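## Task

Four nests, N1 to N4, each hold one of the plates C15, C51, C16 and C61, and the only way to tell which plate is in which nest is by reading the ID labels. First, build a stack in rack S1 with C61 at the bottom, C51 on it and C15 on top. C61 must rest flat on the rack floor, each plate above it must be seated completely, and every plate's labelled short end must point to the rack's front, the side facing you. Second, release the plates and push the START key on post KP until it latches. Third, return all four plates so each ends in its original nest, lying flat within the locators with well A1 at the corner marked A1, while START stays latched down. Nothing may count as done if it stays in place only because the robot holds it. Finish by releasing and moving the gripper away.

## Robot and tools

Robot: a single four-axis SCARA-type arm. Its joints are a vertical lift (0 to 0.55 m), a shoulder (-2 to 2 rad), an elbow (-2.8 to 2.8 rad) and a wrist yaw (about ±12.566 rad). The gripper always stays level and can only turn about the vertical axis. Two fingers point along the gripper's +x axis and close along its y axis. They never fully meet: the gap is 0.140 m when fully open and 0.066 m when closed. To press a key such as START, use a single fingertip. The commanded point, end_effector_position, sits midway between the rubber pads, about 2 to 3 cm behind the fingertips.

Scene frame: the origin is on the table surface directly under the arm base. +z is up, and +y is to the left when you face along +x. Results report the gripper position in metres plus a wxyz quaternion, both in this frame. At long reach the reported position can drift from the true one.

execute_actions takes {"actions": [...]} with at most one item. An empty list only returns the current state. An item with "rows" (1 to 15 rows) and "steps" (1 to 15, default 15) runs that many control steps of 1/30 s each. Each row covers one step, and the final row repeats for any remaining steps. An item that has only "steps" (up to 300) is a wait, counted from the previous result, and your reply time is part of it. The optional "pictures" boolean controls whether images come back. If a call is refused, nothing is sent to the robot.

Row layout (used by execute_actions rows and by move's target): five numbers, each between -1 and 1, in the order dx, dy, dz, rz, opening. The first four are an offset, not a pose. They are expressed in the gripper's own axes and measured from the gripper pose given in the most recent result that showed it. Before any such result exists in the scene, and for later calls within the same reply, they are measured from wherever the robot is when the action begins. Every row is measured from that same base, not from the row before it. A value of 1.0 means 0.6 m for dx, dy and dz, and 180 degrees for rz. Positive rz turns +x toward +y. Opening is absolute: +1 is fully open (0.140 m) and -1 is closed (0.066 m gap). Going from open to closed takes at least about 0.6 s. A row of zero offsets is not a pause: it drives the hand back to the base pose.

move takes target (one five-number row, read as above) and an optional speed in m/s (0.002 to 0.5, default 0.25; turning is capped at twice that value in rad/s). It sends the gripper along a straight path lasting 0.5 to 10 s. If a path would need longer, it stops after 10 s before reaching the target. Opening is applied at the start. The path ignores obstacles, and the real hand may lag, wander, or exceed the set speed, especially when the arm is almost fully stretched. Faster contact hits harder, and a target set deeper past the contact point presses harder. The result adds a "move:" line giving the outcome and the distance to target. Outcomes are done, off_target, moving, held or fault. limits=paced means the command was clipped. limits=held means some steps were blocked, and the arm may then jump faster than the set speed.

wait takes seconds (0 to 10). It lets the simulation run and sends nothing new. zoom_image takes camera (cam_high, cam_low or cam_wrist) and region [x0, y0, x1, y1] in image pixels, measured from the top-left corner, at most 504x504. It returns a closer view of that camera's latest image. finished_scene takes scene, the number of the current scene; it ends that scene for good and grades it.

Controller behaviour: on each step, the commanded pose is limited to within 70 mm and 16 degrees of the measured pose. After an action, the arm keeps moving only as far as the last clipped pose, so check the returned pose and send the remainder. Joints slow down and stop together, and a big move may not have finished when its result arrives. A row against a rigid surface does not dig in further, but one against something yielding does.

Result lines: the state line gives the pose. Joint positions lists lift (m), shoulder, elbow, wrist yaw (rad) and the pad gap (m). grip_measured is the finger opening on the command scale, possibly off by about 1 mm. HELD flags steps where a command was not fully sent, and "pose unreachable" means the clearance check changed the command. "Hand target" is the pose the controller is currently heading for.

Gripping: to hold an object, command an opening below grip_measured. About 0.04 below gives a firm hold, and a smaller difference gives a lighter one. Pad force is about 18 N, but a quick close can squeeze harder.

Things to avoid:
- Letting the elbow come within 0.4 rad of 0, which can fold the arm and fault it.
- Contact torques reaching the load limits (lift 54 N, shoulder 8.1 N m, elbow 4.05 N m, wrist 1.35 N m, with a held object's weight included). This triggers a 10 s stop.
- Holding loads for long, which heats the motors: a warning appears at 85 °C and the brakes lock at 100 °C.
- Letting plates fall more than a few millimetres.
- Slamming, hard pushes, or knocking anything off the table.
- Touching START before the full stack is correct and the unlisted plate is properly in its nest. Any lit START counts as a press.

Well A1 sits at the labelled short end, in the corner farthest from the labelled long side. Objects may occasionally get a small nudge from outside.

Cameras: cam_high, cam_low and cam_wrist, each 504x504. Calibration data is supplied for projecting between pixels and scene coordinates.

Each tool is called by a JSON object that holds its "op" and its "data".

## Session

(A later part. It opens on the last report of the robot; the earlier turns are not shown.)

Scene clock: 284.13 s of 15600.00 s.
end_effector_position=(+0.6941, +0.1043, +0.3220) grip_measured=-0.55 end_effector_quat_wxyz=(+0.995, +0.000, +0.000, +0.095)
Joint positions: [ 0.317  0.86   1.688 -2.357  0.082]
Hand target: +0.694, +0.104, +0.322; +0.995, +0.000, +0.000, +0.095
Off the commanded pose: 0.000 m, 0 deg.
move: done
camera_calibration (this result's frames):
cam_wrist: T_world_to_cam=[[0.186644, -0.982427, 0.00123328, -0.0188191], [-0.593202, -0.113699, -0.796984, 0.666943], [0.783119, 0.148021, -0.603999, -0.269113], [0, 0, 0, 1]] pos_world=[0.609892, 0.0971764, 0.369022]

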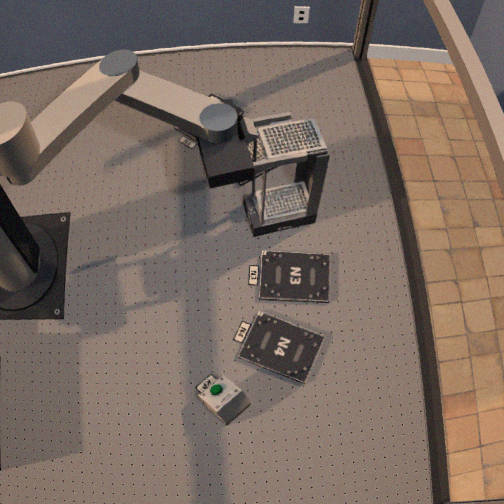

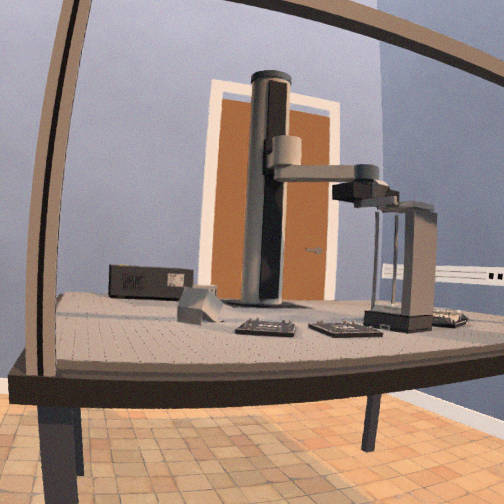

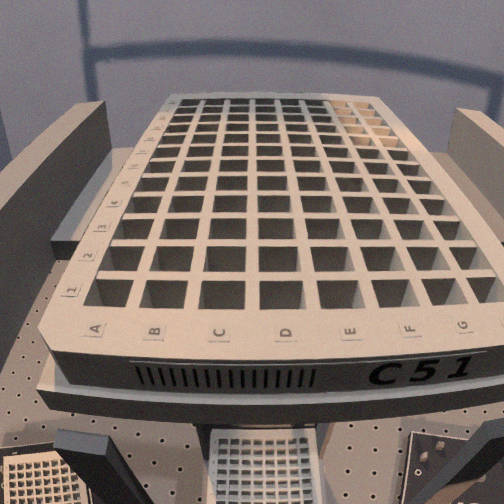

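{"op": "move", "data": {"target": [0, 0, -0.0125, 0, -0.6], "speed": 0.025}}

{"op": "zoom_image", "data": {"camera": "cam_wrist", "region": [150, 80, 400, 130]}}

Scene clock: 288.00 s of 15600.00 s.
end_effector_position=(+0.6941, +0.1043, +0.3145) grip_measured=-0.55 end_effector_quat_wxyz=(+0.995, +0.000, +0.000, +0.095)
Joint positions: [ 0.309  0.86   1.688 -2.357  0.082]
Hand target: +0.694, +0.104, +0.315; +0.995, +0.000, +0.000, +0.095
Off the commanded pose: 0.000 m, 0 deg.
After step 90, 0.17 s passed at rest.
move: done
camera_calibration (this result's frames):
cam_wrist: T_world_to_cam=[[0.186583, -0.982438, 0.00123328, -0.0187913], [-0.593209, -0.113662, -0.796984, 0.66093], [0.783128, 0.147972, -0.603999, -0.273665], [0, 0, 0, 1]] pos_world=[0.60989, 0.0971562, 0.36148]

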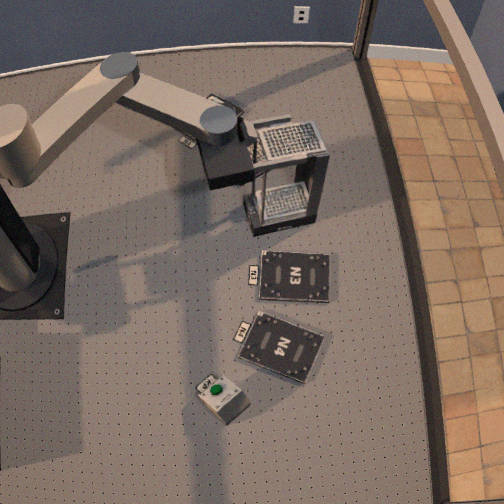

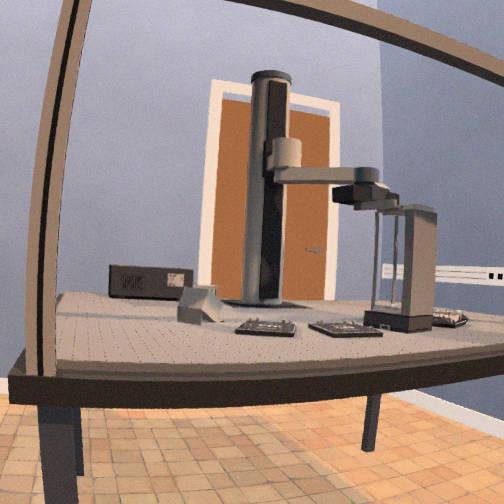

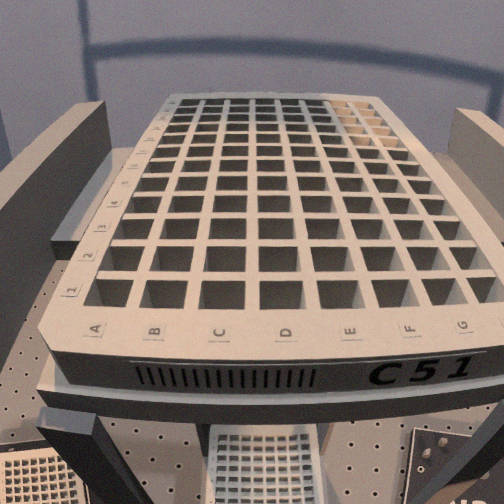

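Region (150, 80, 400, 130) of cam_wrist's 504x504 image, scaled by 2.016, with more detail than that image has; it fills the top 101 rows of this view, and the rest is white.

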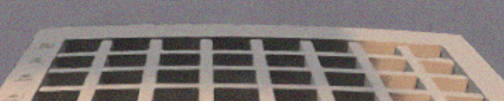

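{"op": "move", "data": {"target": [0, 0, -0.3857, 0, -0.6], "speed": 0.4}}

{"op": "execute_actions", "data": {"actions": [{"rows": [[0,0,-0.0008,0,-0.6],[0,0,-0.0016,0,-0.6],[0,0,-0.0023,0,-0.6],[0,0,-0.0029,0,-0.6],[0,0,-0.0035,0,-0.6],[0,0,-0.004,0,-0.6],[0,0,-0.0045,0,-0.6],[0,0,-0.005,0,-0.6],[0,0,-0.0055,0,-0.6],[0,0,-0.0058,0,-0.6]], "steps": 13}]}}

{"op": "zoom_image", "data": {"camera": "cam_wrist", "region": [200, 340, 310, 450]}}

Scene clock: 295.73 s of 15600.00 s.
end_effector_position=(+0.6941, +0.1043, +0.0830) grip_measured=-0.55 end_effector_quat_wxyz=(+0.995, +0.000, +0.000, +0.095)
Joint positions: [ 0.078  0.86   1.688 -2.357  0.082]
Hand target: +0.694, +0.104, +0.083; +0.995, +0.000, +0.000, +0.095
Off the commanded pose: 0.000 m, 0 deg.
After step 90, 3.60 s passed at rest.
move: done
camera_calibration (this result's frames):
cam_wrist: T_world_to_cam=[[0.18655, -0.982445, 0.00123328, -0.0184928], [-0.593213, -0.113642, -0.796984, 0.476443], [0.783133, 0.147946, -0.603999, -0.413474], [0, 0, 0, 1]] pos_world=[0.609887, 0.0971472, 0.130002]

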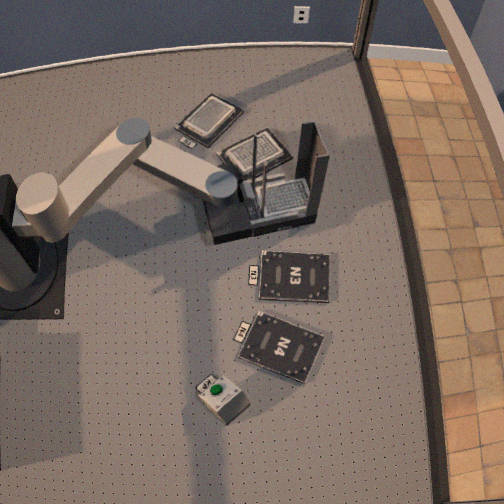

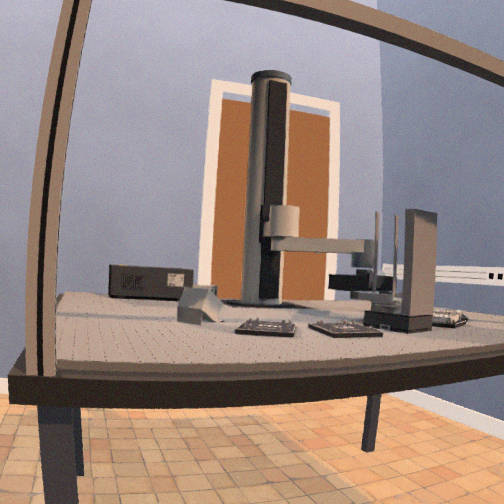

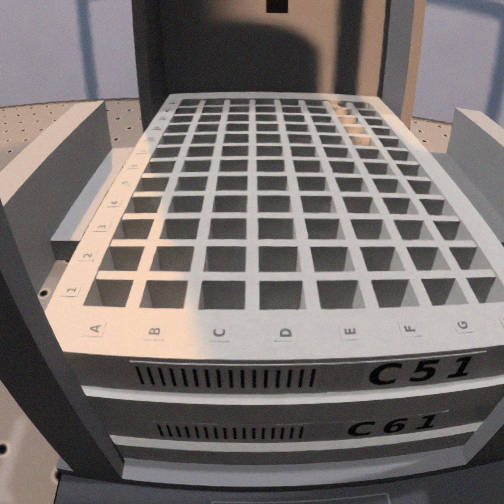

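Scene clock: 296.17 s of 15600.00 s.
end_effector_position=(+0.6941, +0.1043, +0.0795) grip_measured=-0.55 end_effector_quat_wxyz=(+0.995, +0.000, +0.000, +0.095)
Joint positions: [ 0.075  0.86   1.688 -2.357  0.082]
Hand target: +0.694, +0.104, +0.080; +0.995, +0.000, +0.000, +0.095
Off the commanded pose: 0.000 m, 0 deg.
Steps of this call (steps 1 to 13: all 13 steps of this action). Readings (end_effector_position):
1: (+0.6941, +0.1043, +0.0829)
2: (+0.6941, +0.1043, +0.0825)
4: (+0.6941, +0.1043, +0.0815)
8: (+0.6941, +0.1043, +0.0802)
13: the state above
camera_calibration (this result's frames):
cam_wrist: T_world_to_cam=[[0.186549, -0.982445, 0.00123328, -0.0184883], [-0.593213, -0.113641, -0.796984, 0.473665], [0.783133, 0.147945, -0.603999, -0.415579], [0, 0, 0, 1]] pos_world=[0.609887, 0.0971471, 0.126517]

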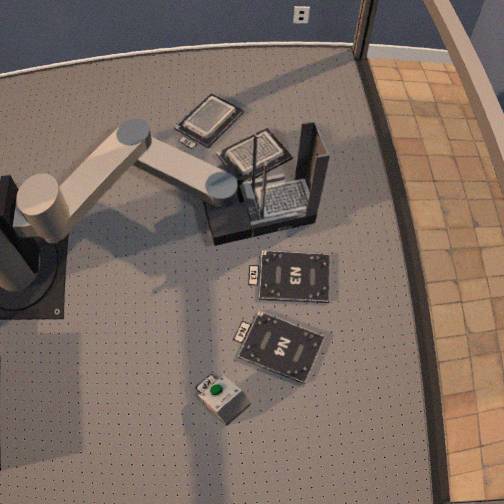

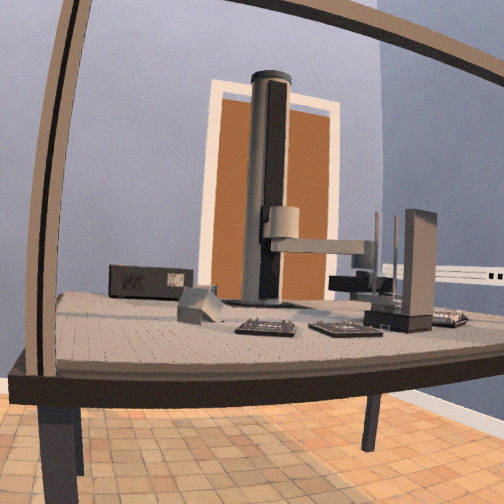

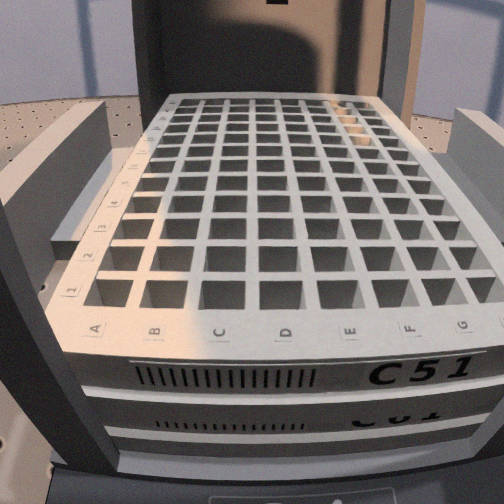

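Region (200, 340, 310, 450) of cam_wrist's 504x504 image, scaled by 4.582, with more detail than that image has.

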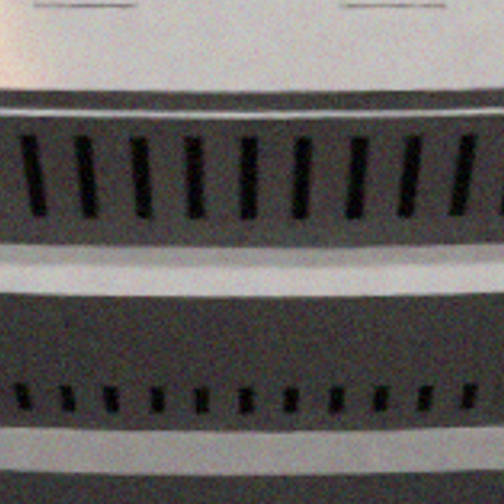

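{"op": "execute_actions", "data": {"actions": [{"rows": [[0,0,0,0,-0.58],[0,0,0,0,-0.56],[0,0,0,0,-0.54],[0,0,0,0,-0.52],[0,0,0,0,-0.45],[0,0,0,0,-0.3],[0,0,0,0,-0.1],[0,0,0,0,-0.05]], "steps": 11}]}}

{"op": "zoom_image", "data": {"camera": "cam_wrist", "region": [200, 340, 310, 450]}}

{"op": "move", "data": {"target": [-0.23333, 0, 0, 0, -0.05], "speed": 0.35}}

{"op": "move", "data": {"target": [0.06697, 0.25306, -0.0225, 0.10211, -0.1], "speed": 0.35}}

{"op": "move", "data": {"target": [0.1333, 0, -0.0534, 0, 0.25], "speed": 0.2}}

{"op": "zoom_image", "data": {"camera": "cam_wrist", "region": [190, 270, 330, 430]}}

{"op": "zoom_image", "data": {"camera": "cam_wrist", "region": [210, 80, 300, 130]}}

Scene clock: 320.50 s of 15600.00 s.
end_effector_position=(+0.6941, +0.1043, +0.0795) grip_measured=-0.05 end_effector_quat_wxyz=(+0.995, +0.000, +0.000, +0.095)
Joint positions: [ 0.075  0.86   1.688 -2.357  0.101]
Hand target: +0.694, +0.104, +0.080; +0.995, +0.000, +0.000, +0.095
Off the commanded pose: 0.000 m, 0 deg.
Steps of this call (steps 1 to 90: nothing new was sent; then 20.97 s passed at rest; steps 91 to 101: all 11 steps of this action). Readings (end_effector_position):
91: (+0.6941, +0.1043, +0.0795)
92: (+0.6941, +0.1043, +0.0795)
94: (+0.6941, +0.1043, +0.0795)
98: (+0.6941, +0.1043, +0.0795)
101: the state above
camera_calibration (this result's frames):
cam_wrist: T_world_to_cam=[[0.18655, -0.982445, 0.00123328, -0.0184884], [-0.593213, -0.113642, -0.796984, 0.473665], [0.783133, 0.147945, -0.603999, -0.415579], [0, 0, 0, 1]] pos_world=[0.609887, 0.0971472, 0.126517]

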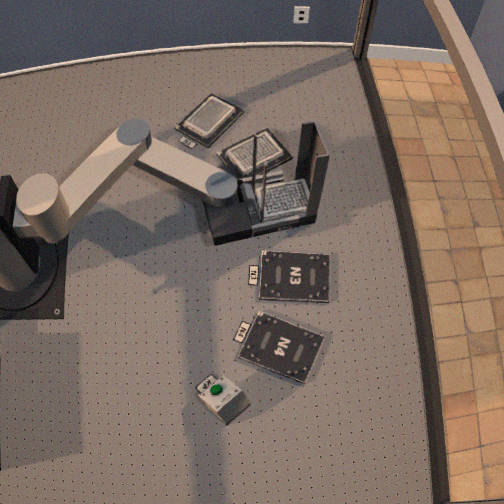

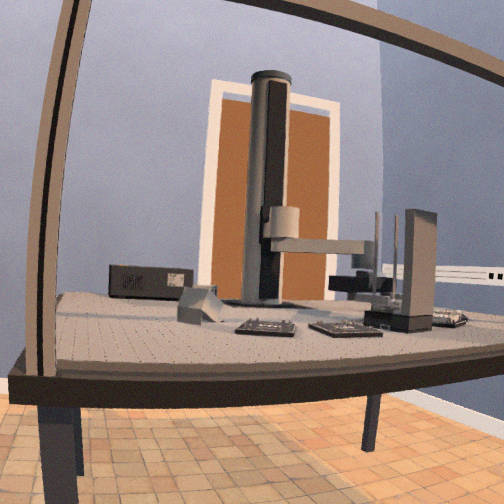

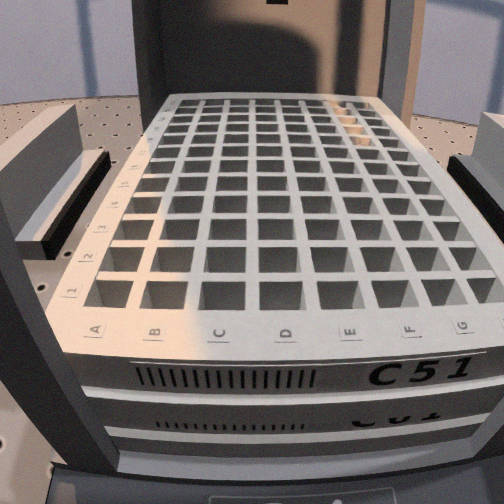

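Region (200, 340, 310, 450) of cam_wrist's 504x504 image, scaled by 4.582, with more detail than that image has.

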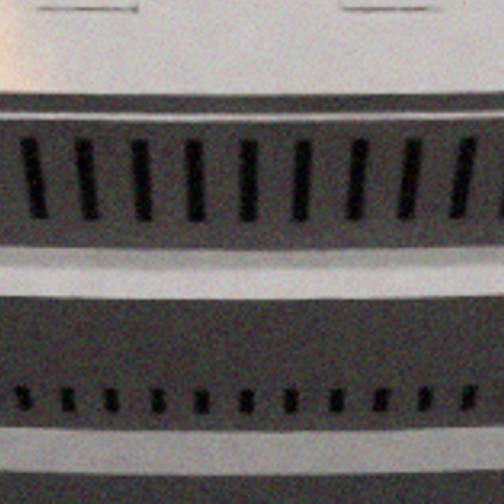

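Scene clock: 321.60 s of 15600.00 s.
end_effector_position=(+0.5566, +0.0777, +0.0795) grip_measured=-0.05 end_effector_quat_wxyz=(+0.995, +0.000, +0.000, +0.095)
Joint positions: [ 0.074  1.141  0.99  -1.941  0.101]
Hand target: +0.557, +0.078, +0.080; +0.995, +0.000, +0.000, +0.095
Off the commanded pose: 0.000 m, 0 deg.
move: done
camera_calibration (this result's frames):
cam_wrist: T_world_to_cam=[[0.186146, -0.982521, 0.00123328, -0.0186504], [-0.59326, -0.113398, -0.796984, 0.389086], [0.783194, 0.147624, -0.603999, -0.304002], [0, 0, 0, 1]] pos_world=[0.472393, 0.070675, 0.126502]

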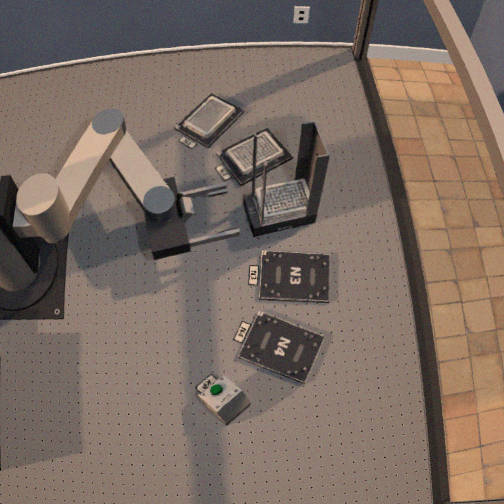

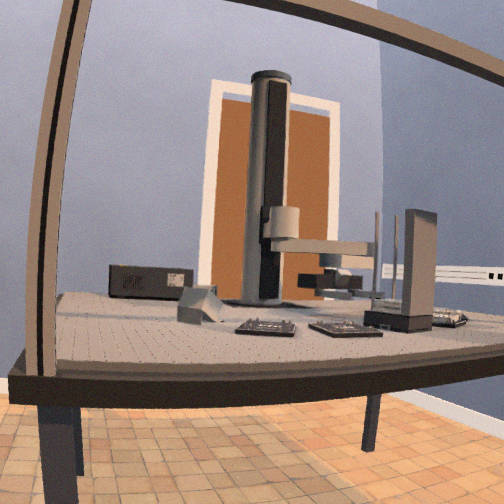

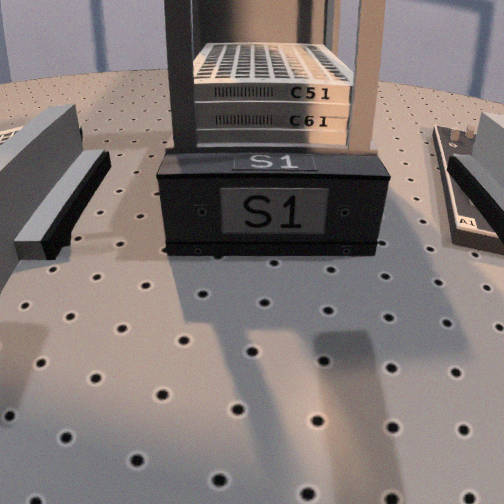

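Scene clock: 322.43 s of 15600.00 s.
end_effector_position=(+0.5673, +0.2347, +0.0660) grip_measured=-0.10 end_effector_quat_wxyz=(+0.967, +0.000, +0.000, +0.253)
Joint positions: [ 0.061  1.369  1.304 -2.162  0.099]
Hand target: +0.567, +0.234, +0.066; +0.968, +0.000, +0.000, +0.253
Off the commanded pose: 0.000 m, 0 deg.
move: done
camera_calibration (this result's frames):
cam_wrist: T_world_to_cam=[[0.487227, -0.873275, 0.00123328, -0.0628854], [-0.526979, -0.295143, -0.796984, 0.407503], [0.69635, 0.387662, -0.603999, -0.350763], [0, 0, 0, 1]] pos_world=[0.489639, 0.201333, 0.11299]

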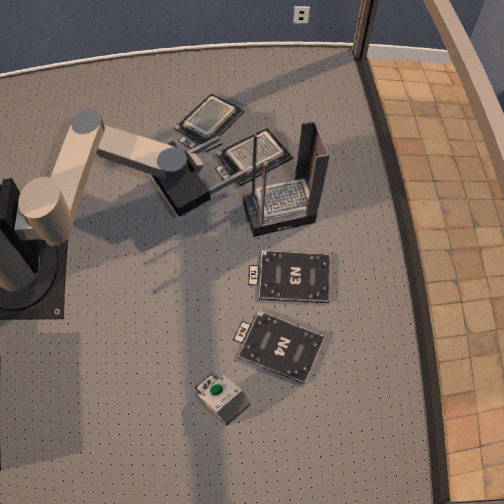

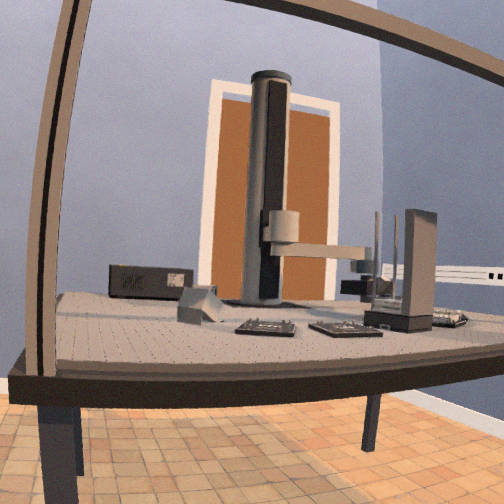

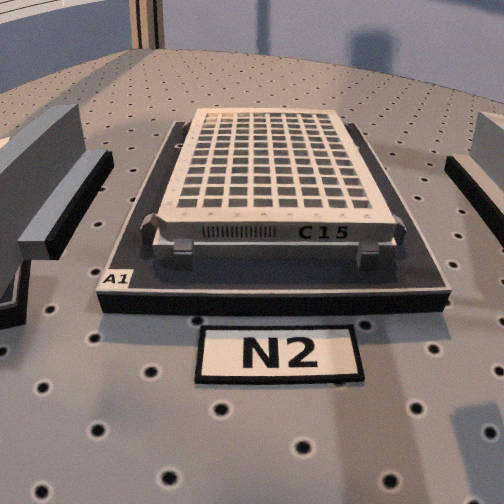

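Scene clock: 323.23 s of 15600.00 s.
end_effector_position=(+0.6370, +0.2739, +0.0339) grip_measured=+0.25 end_effector_quat_wxyz=(+0.967, +0.000, +0.000, +0.253)
Joint positions: [ 0.029  1.182  1.733 -2.403  0.112]
Hand target: +0.637, +0.274, +0.034; +0.967, +0.000, +0.000, +0.253
Off the commanded pose: 0.000 m, 0 deg.
move: done
camera_calibration (this result's frames):
cam_wrist: T_world_to_cam=[[0.487667, -0.873029, 0.00123328, -0.0629223], [-0.52683, -0.295409, -0.796984, 0.430226], [0.696154, 0.388013, -0.603999, -0.433869], [0, 0, 0, 1]] pos_world=[0.559381, 0.240507, 0.0809043]

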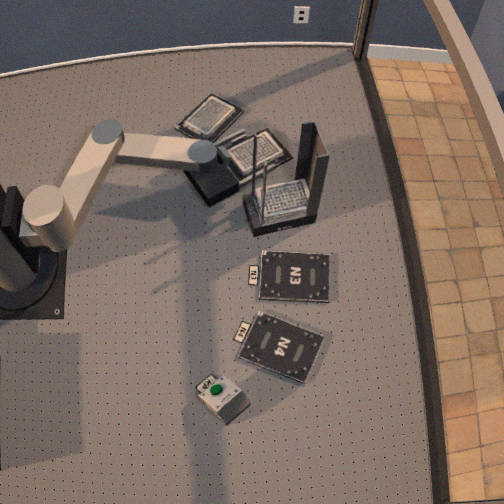

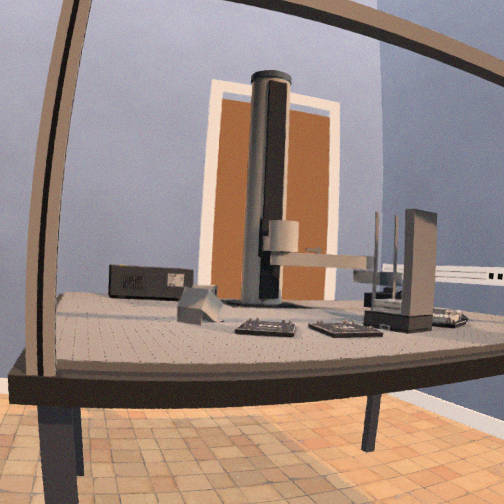

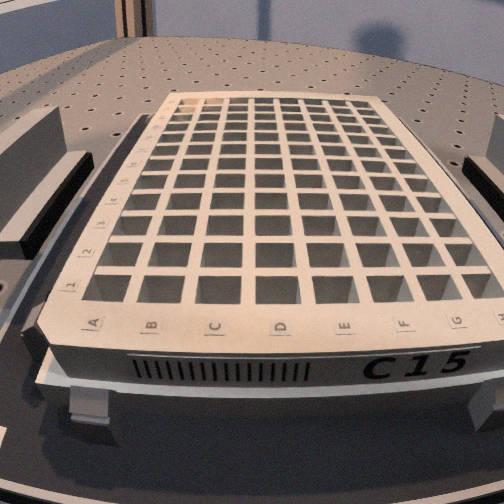

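Region (190, 270, 330, 430) of cam_wrist's 504x504 image, scaled by 3.150, with more detail than that image has; it fills the left 441 columns of this view, and the rest is white.

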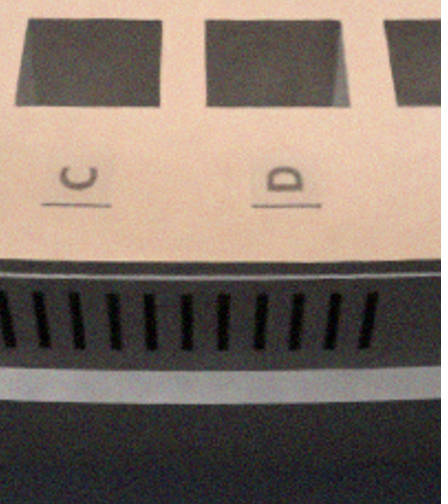

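Region (210, 80, 300, 130) of cam_wrist's 504x504 image, scaled by 5.600, with more detail than that image has.

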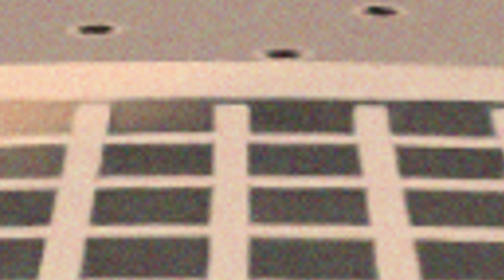

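{"op": "execute_actions", "data": {"actions": []}}

Scene clock: 340.47 s of 15600.00 s.
end_effector_position=(+0.6370, +0.2739, +0.0339) grip_measured=+0.25 end_effector_quat_wxyz=(+0.967, +0.000, +0.000, +0.253)
Joint positions: [ 0.029  1.182  1.733 -2.403  0.112]
Hand target: +0.637, +0.274, +0.034; +0.967, +0.000, +0.000, +0.253
Off the commanded pose: 0.000 m, 0 deg.
Steps of this call (steps 1 to 90: nothing new was sent; then 14.23 s passed at rest). Readings (end_effector_position):
1: (+0.6370, +0.2739, +0.0339)
2: (+0.6370, +0.2739, +0.0339)
4: (+0.6370, +0.2739, +0.0339)
8: (+0.6370, +0.2739, +0.0339)
90: the state above
camera_calibration (this result's frames):
cam_wrist: T_world_to_cam=[[0.487663, -0.873031, 0.00123328, -0.0629204], [-0.526831, -0.295407, -0.796984, 0.430226], [0.696156, 0.38801, -0.603999, -0.433868], [0, 0, 0, 1]] pos_world=[0.559381, 0.240506, 0.0809053]

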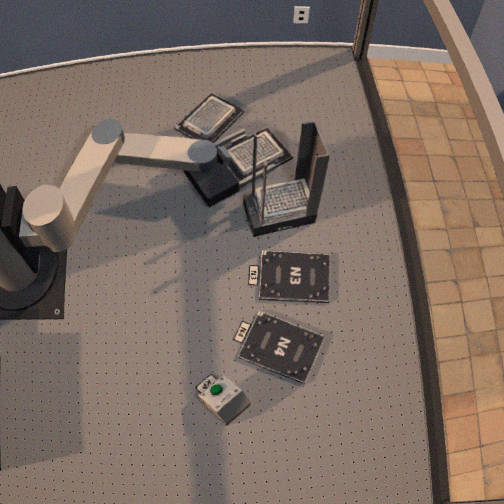

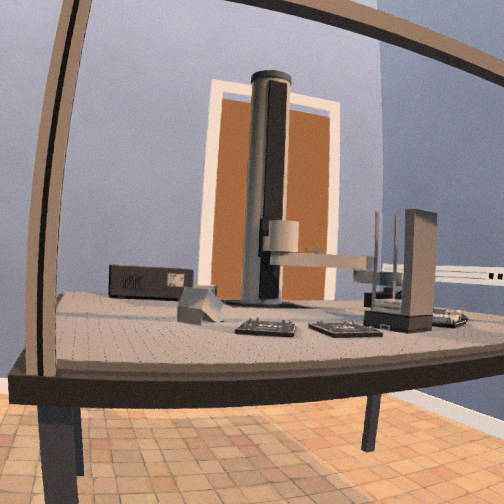

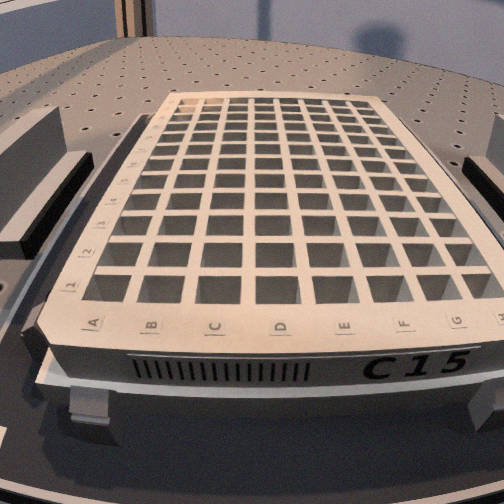

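{"op": "execute_actions", "data": {"actions": [{"rows": [[0.0018,0.0009,0,-0.0007,0.0]], "steps": 10}]}}

{"op": "zoom_image", "data": {"camera": "cam_wrist", "region": [190,270,330,430]}}

{"op": "zoom_image", "data": {"camera": "cam_wrist", "region": [210,80,300,130]}}

Scene clock: 344.03 s of 15600.00 s.
end_effector_position=(+0.6376, +0.2750, +0.0339) grip_measured=+0.00 end_effector_quat_wxyz=(+0.968, +0.000, +0.000, +0.253)
Joint positions: [ 0.029  1.181  1.74  -2.41   0.103]
Hand target: +0.638, +0.275, +0.034; +0.968, +0.000, +0.000, +0.252
Off the commanded pose: 0.000 m, 0 deg.
Steps of this call (steps 1 to 90: nothing new was sent; then 0.23 s passed at rest; steps 91 to 100: all 10 steps of this action). Readings (end_effector_position):
91: (+0.6372, +0.2740, +0.0339)
92: (+0.6376, +0.2749, +0.0339)
94: (+0.6376, +0.2750, +0.0339)
98: (+0.6376, +0.2750, +0.0339)
100: the state above
camera_calibration (this result's frames):
cam_wrist: T_world_to_cam=[[0.486334, -0.873772, 0.00123328, -0.0611649], [-0.52728, -0.294604, -0.796984, 0.430954], [0.696746, 0.38695, -0.603999, -0.434824], [0, 0, 0, 1]] pos_world=[0.559942, 0.241772, 0.080906]

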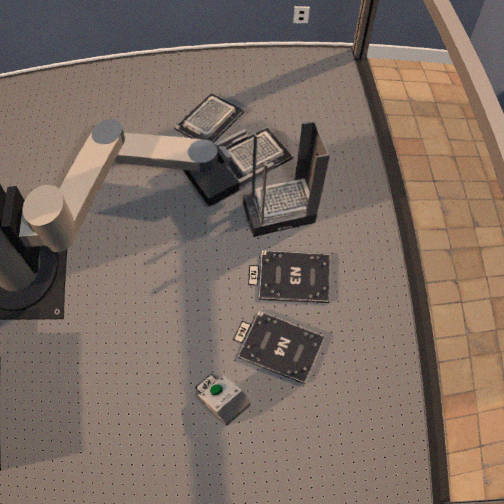

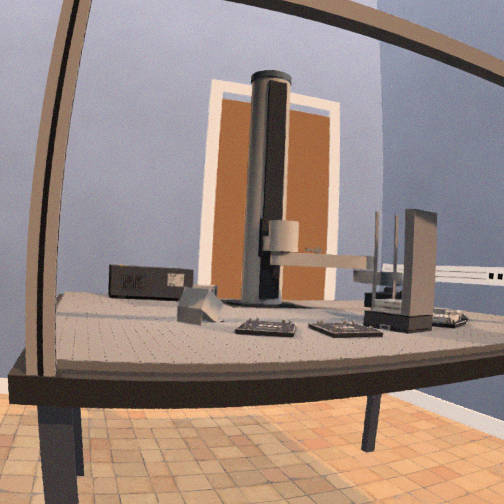

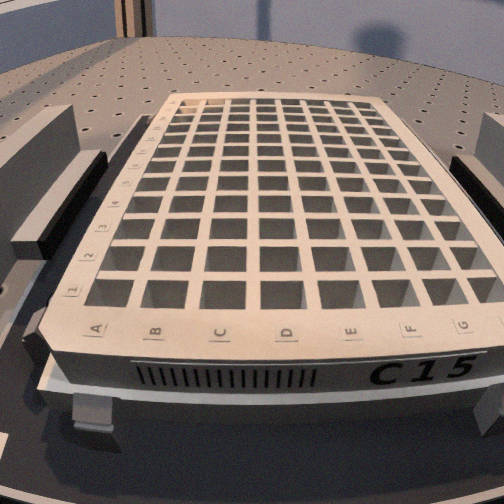

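Region (190, 270, 330, 430) of cam_wrist's 504x504 image, scaled by 3.150, with more detail than that image has; it fills the left 441 columns of this view, and the rest is white.

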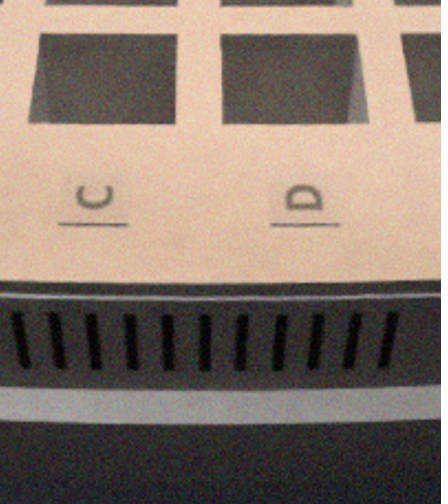

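Region (210, 80, 300, 130) of cam_wrist's 504x504 image, scaled by 5.600, with more detail than that image has.

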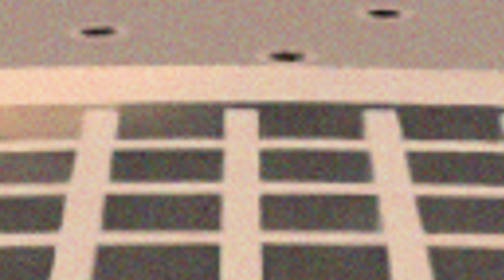

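{"op": "execute_actions", "data": {"actions": [{"rows": [[0,-0.0004,0,0,-0.42],[0,-0.0004,0,0,-0.42],[0,-0.0004,0,0,-0.42],[0,-0.0004,0,0,-0.42],[0,-0.0004,0,0,-0.42],[0,-0.0004,0,0,-0.45],[0,-0.0004,0,0,-0.48],[0,-0.0004,0,0,-0.5],[0,-0.0004,0,0,-0.52],[0,-0.0004,0,0,-0.535],[0,-0.0004,0,0,-0.55],[0,-0.0004,0,0,-0.565],[0,-0.0004,0,0,-0.58],[0,-0.0004,0,0,-0.59],[0,-0.0004,0,0,-0.6]], "steps": 15}]}}

{"op": "move", "data": {"target": [0,0,0.48,0,-0.6], "speed": 0.35}}

Scene clock: 356.23 s of 15600.00 s.
end_effector_position=(+0.6377, +0.2749, +0.0339) grip_measured=-0.55 end_effector_quat_wxyz=(+0.968, +0.000, +0.000, +0.253)
Joint positions: [ 0.029  1.181  1.74  -2.41   0.082]
Hand target: +0.638, +0.275, +0.034; +0.968, +0.000, +0.000, +0.253
Off the commanded pose: 0.000 m, 0 deg.
Steps of this call (steps 1 to 90: nothing new was sent; then 8.70 s passed at rest; steps 91 to 105: all 15 steps of this action). Readings (end_effector_position):
91: (+0.6376, +0.2750, +0.0339)
92: (+0.6377, +0.2749, +0.0339)
94: (+0.6377, +0.2749, +0.0339)
98: (+0.6377, +0.2749, +0.0339)
105: the state above
camera_calibration (this result's frames):
cam_wrist: T_world_to_cam=[[0.486342, -0.873768, 0.00123328, -0.0613317], [-0.527278, -0.294609, -0.796984, 0.430956], [0.696742, 0.386956, -0.603999, -0.434826], [0, 0, 0, 1]] pos_world=[0.560023, 0.241633, 0.080906]

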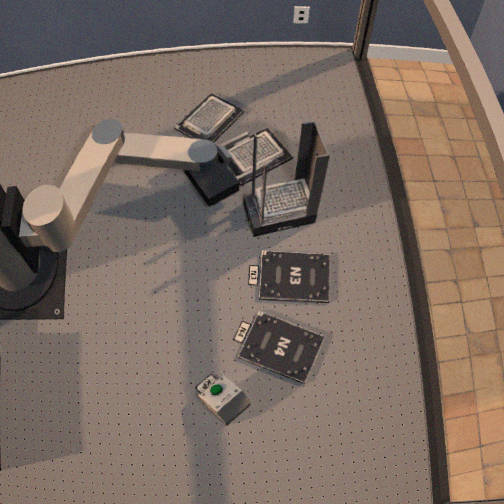

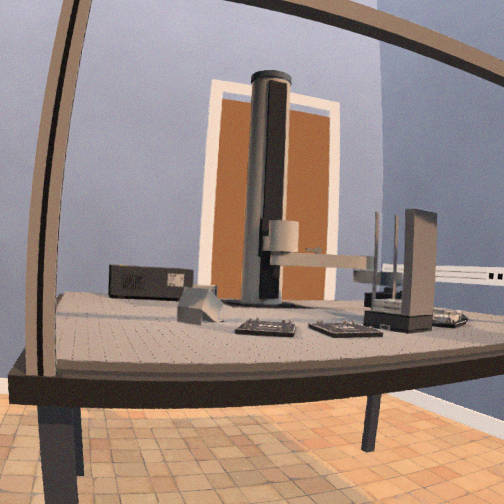

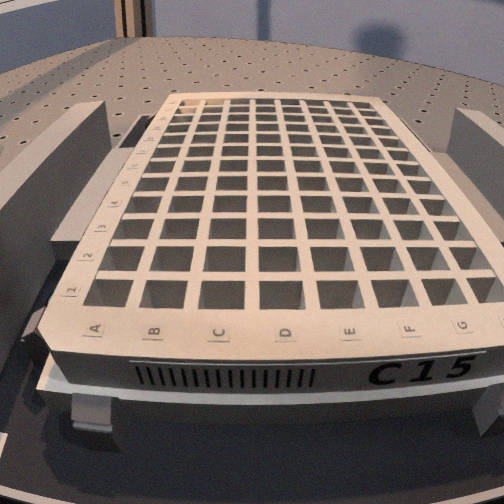

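Scene clock: 357.77 s of 15600.00 s.
end_effector_position=(+0.6377, +0.2749, +0.3219) grip_measured=-0.55 end_effector_quat_wxyz=(+0.968, +0.000, +0.000, +0.253)
Joint positions: [ 0.317  1.181  1.74  -2.41   0.082]
Hand target: +0.638, +0.275, +0.322; +0.968, +0.000, +0.000, +0.253
Off the commanded pose: 0.000 m, 0 deg.
move: done
camera_calibration (this result's frames):
cam_wrist: T_world_to_cam=[[0.486374, -0.87375, 0.00123328, -0.0616976], [-0.527267, -0.294629, -0.796984, 0.660516], [0.696728, 0.386982, -0.603999, -0.260854], [0, 0, 0, 1]] pos_world=[0.560021, 0.241644, 0.368941]

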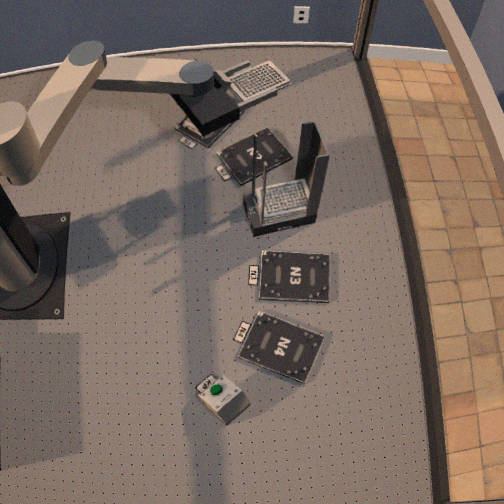

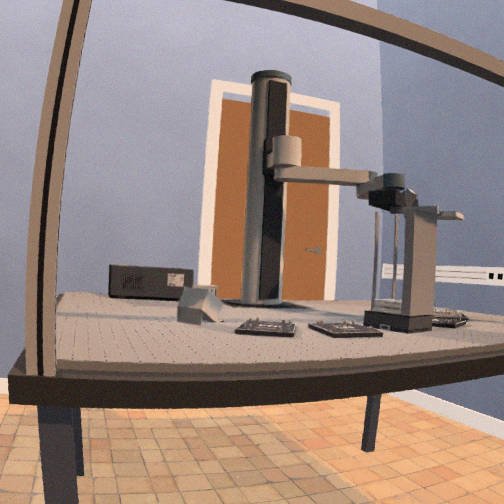

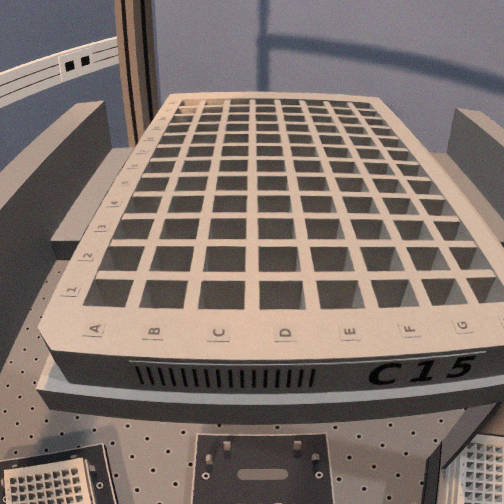

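{"op": "move", "data": {"target": [-0.05708,-0.2938,0,-0.10182,-0.6], "speed": 0.35}}

{"op": "zoom_image", "data": {"camera": "cam_wrist", "region": [190,270,330,430]}}

Scene clock: 365.03 s of 15600.00 s.
end_effector_position=(+0.6940, +0.1042, +0.3219) grip_measured=-0.55 end_effector_quat_wxyz=(+0.995, +0.000, +0.000, +0.095)
Joint positions: [ 0.317  0.86   1.687 -2.356  0.082]
Hand target: +0.694, +0.104, +0.322; +0.995, +0.000, +0.000, +0.095
Off the commanded pose: 0.000 m, 0 deg.
After step 90, 3.33 s passed at rest.
move: done
camera_calibration (this result's frames):
cam_wrist: T_world_to_cam=[[0.186677, -0.982421, 0.00123328, -0.0189396], [-0.593198, -0.113719, -0.796984, 0.666805], [0.783114, 0.148047, -0.603999, -0.269072], [0, 0, 0, 1]] pos_world=[0.609797, 0.0970568, 0.368937]

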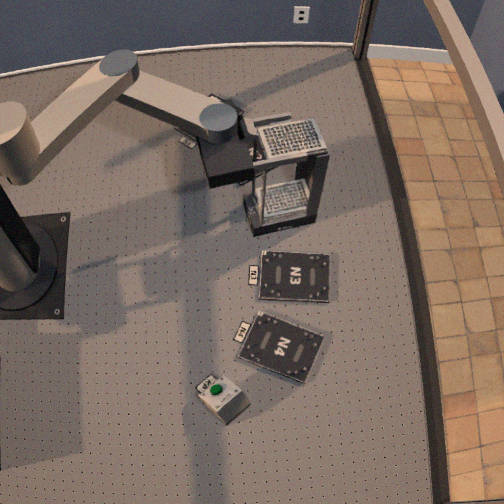

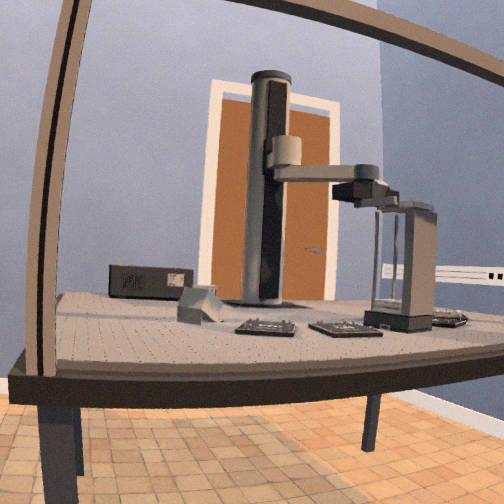

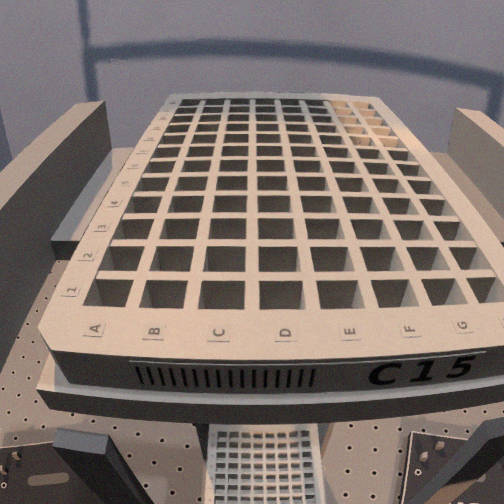

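Region (190, 270, 330, 430) of cam_wrist's 504x504 image, scaled by 3.150, with more detail than that image has; it fills the left 441 columns of this view, and the rest is white.

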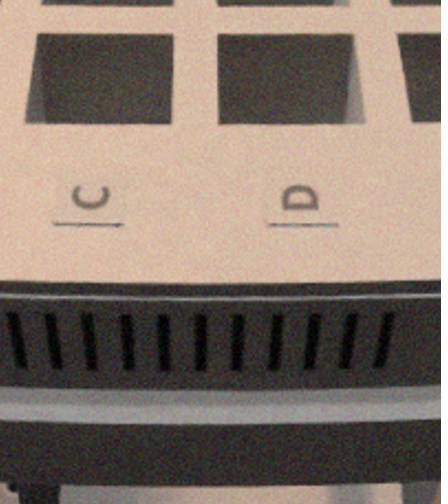

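{"op": "move", "data": {"target": [0.0002,0.0001,-0.0135,0,-0.6], "speed": 0.02}}

Scene clock: 370.23 s of 15600.00 s.
end_effector_position=(+0.6941, +0.1044, +0.3138) grip_measured=-0.55 end_effector_quat_wxyz=(+0.995, +0.000, +0.000, +0.096)
Joint positions: [ 0.309  0.86   1.688 -2.356  0.082]
Hand target: +0.694, +0.104, +0.314; +0.995, +0.000, +0.000, +0.095
Off the commanded pose: 0.000 m, 0 deg.
After step 90, 1.50 s passed at rest.
move: done
camera_calibration (this result's frames):
cam_wrist: T_world_to_cam=[[0.187169, -0.982327, 0.00123328, -0.019104], [-0.593142, -0.114015, -0.796984, 0.660359], [0.78304, 0.148439, -0.603999, -0.274061], [0, 0, 0, 1]] pos_world=[0.609863, 0.0972061, 0.360787]

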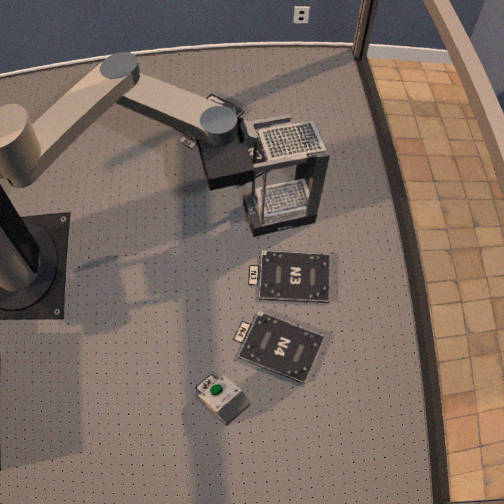

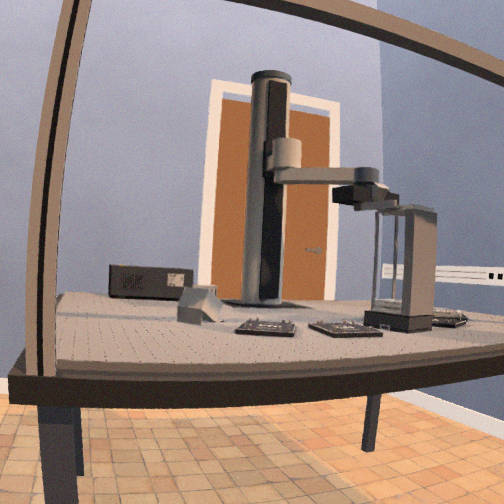

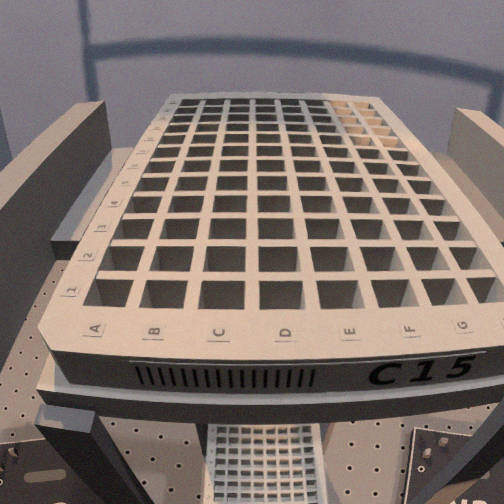

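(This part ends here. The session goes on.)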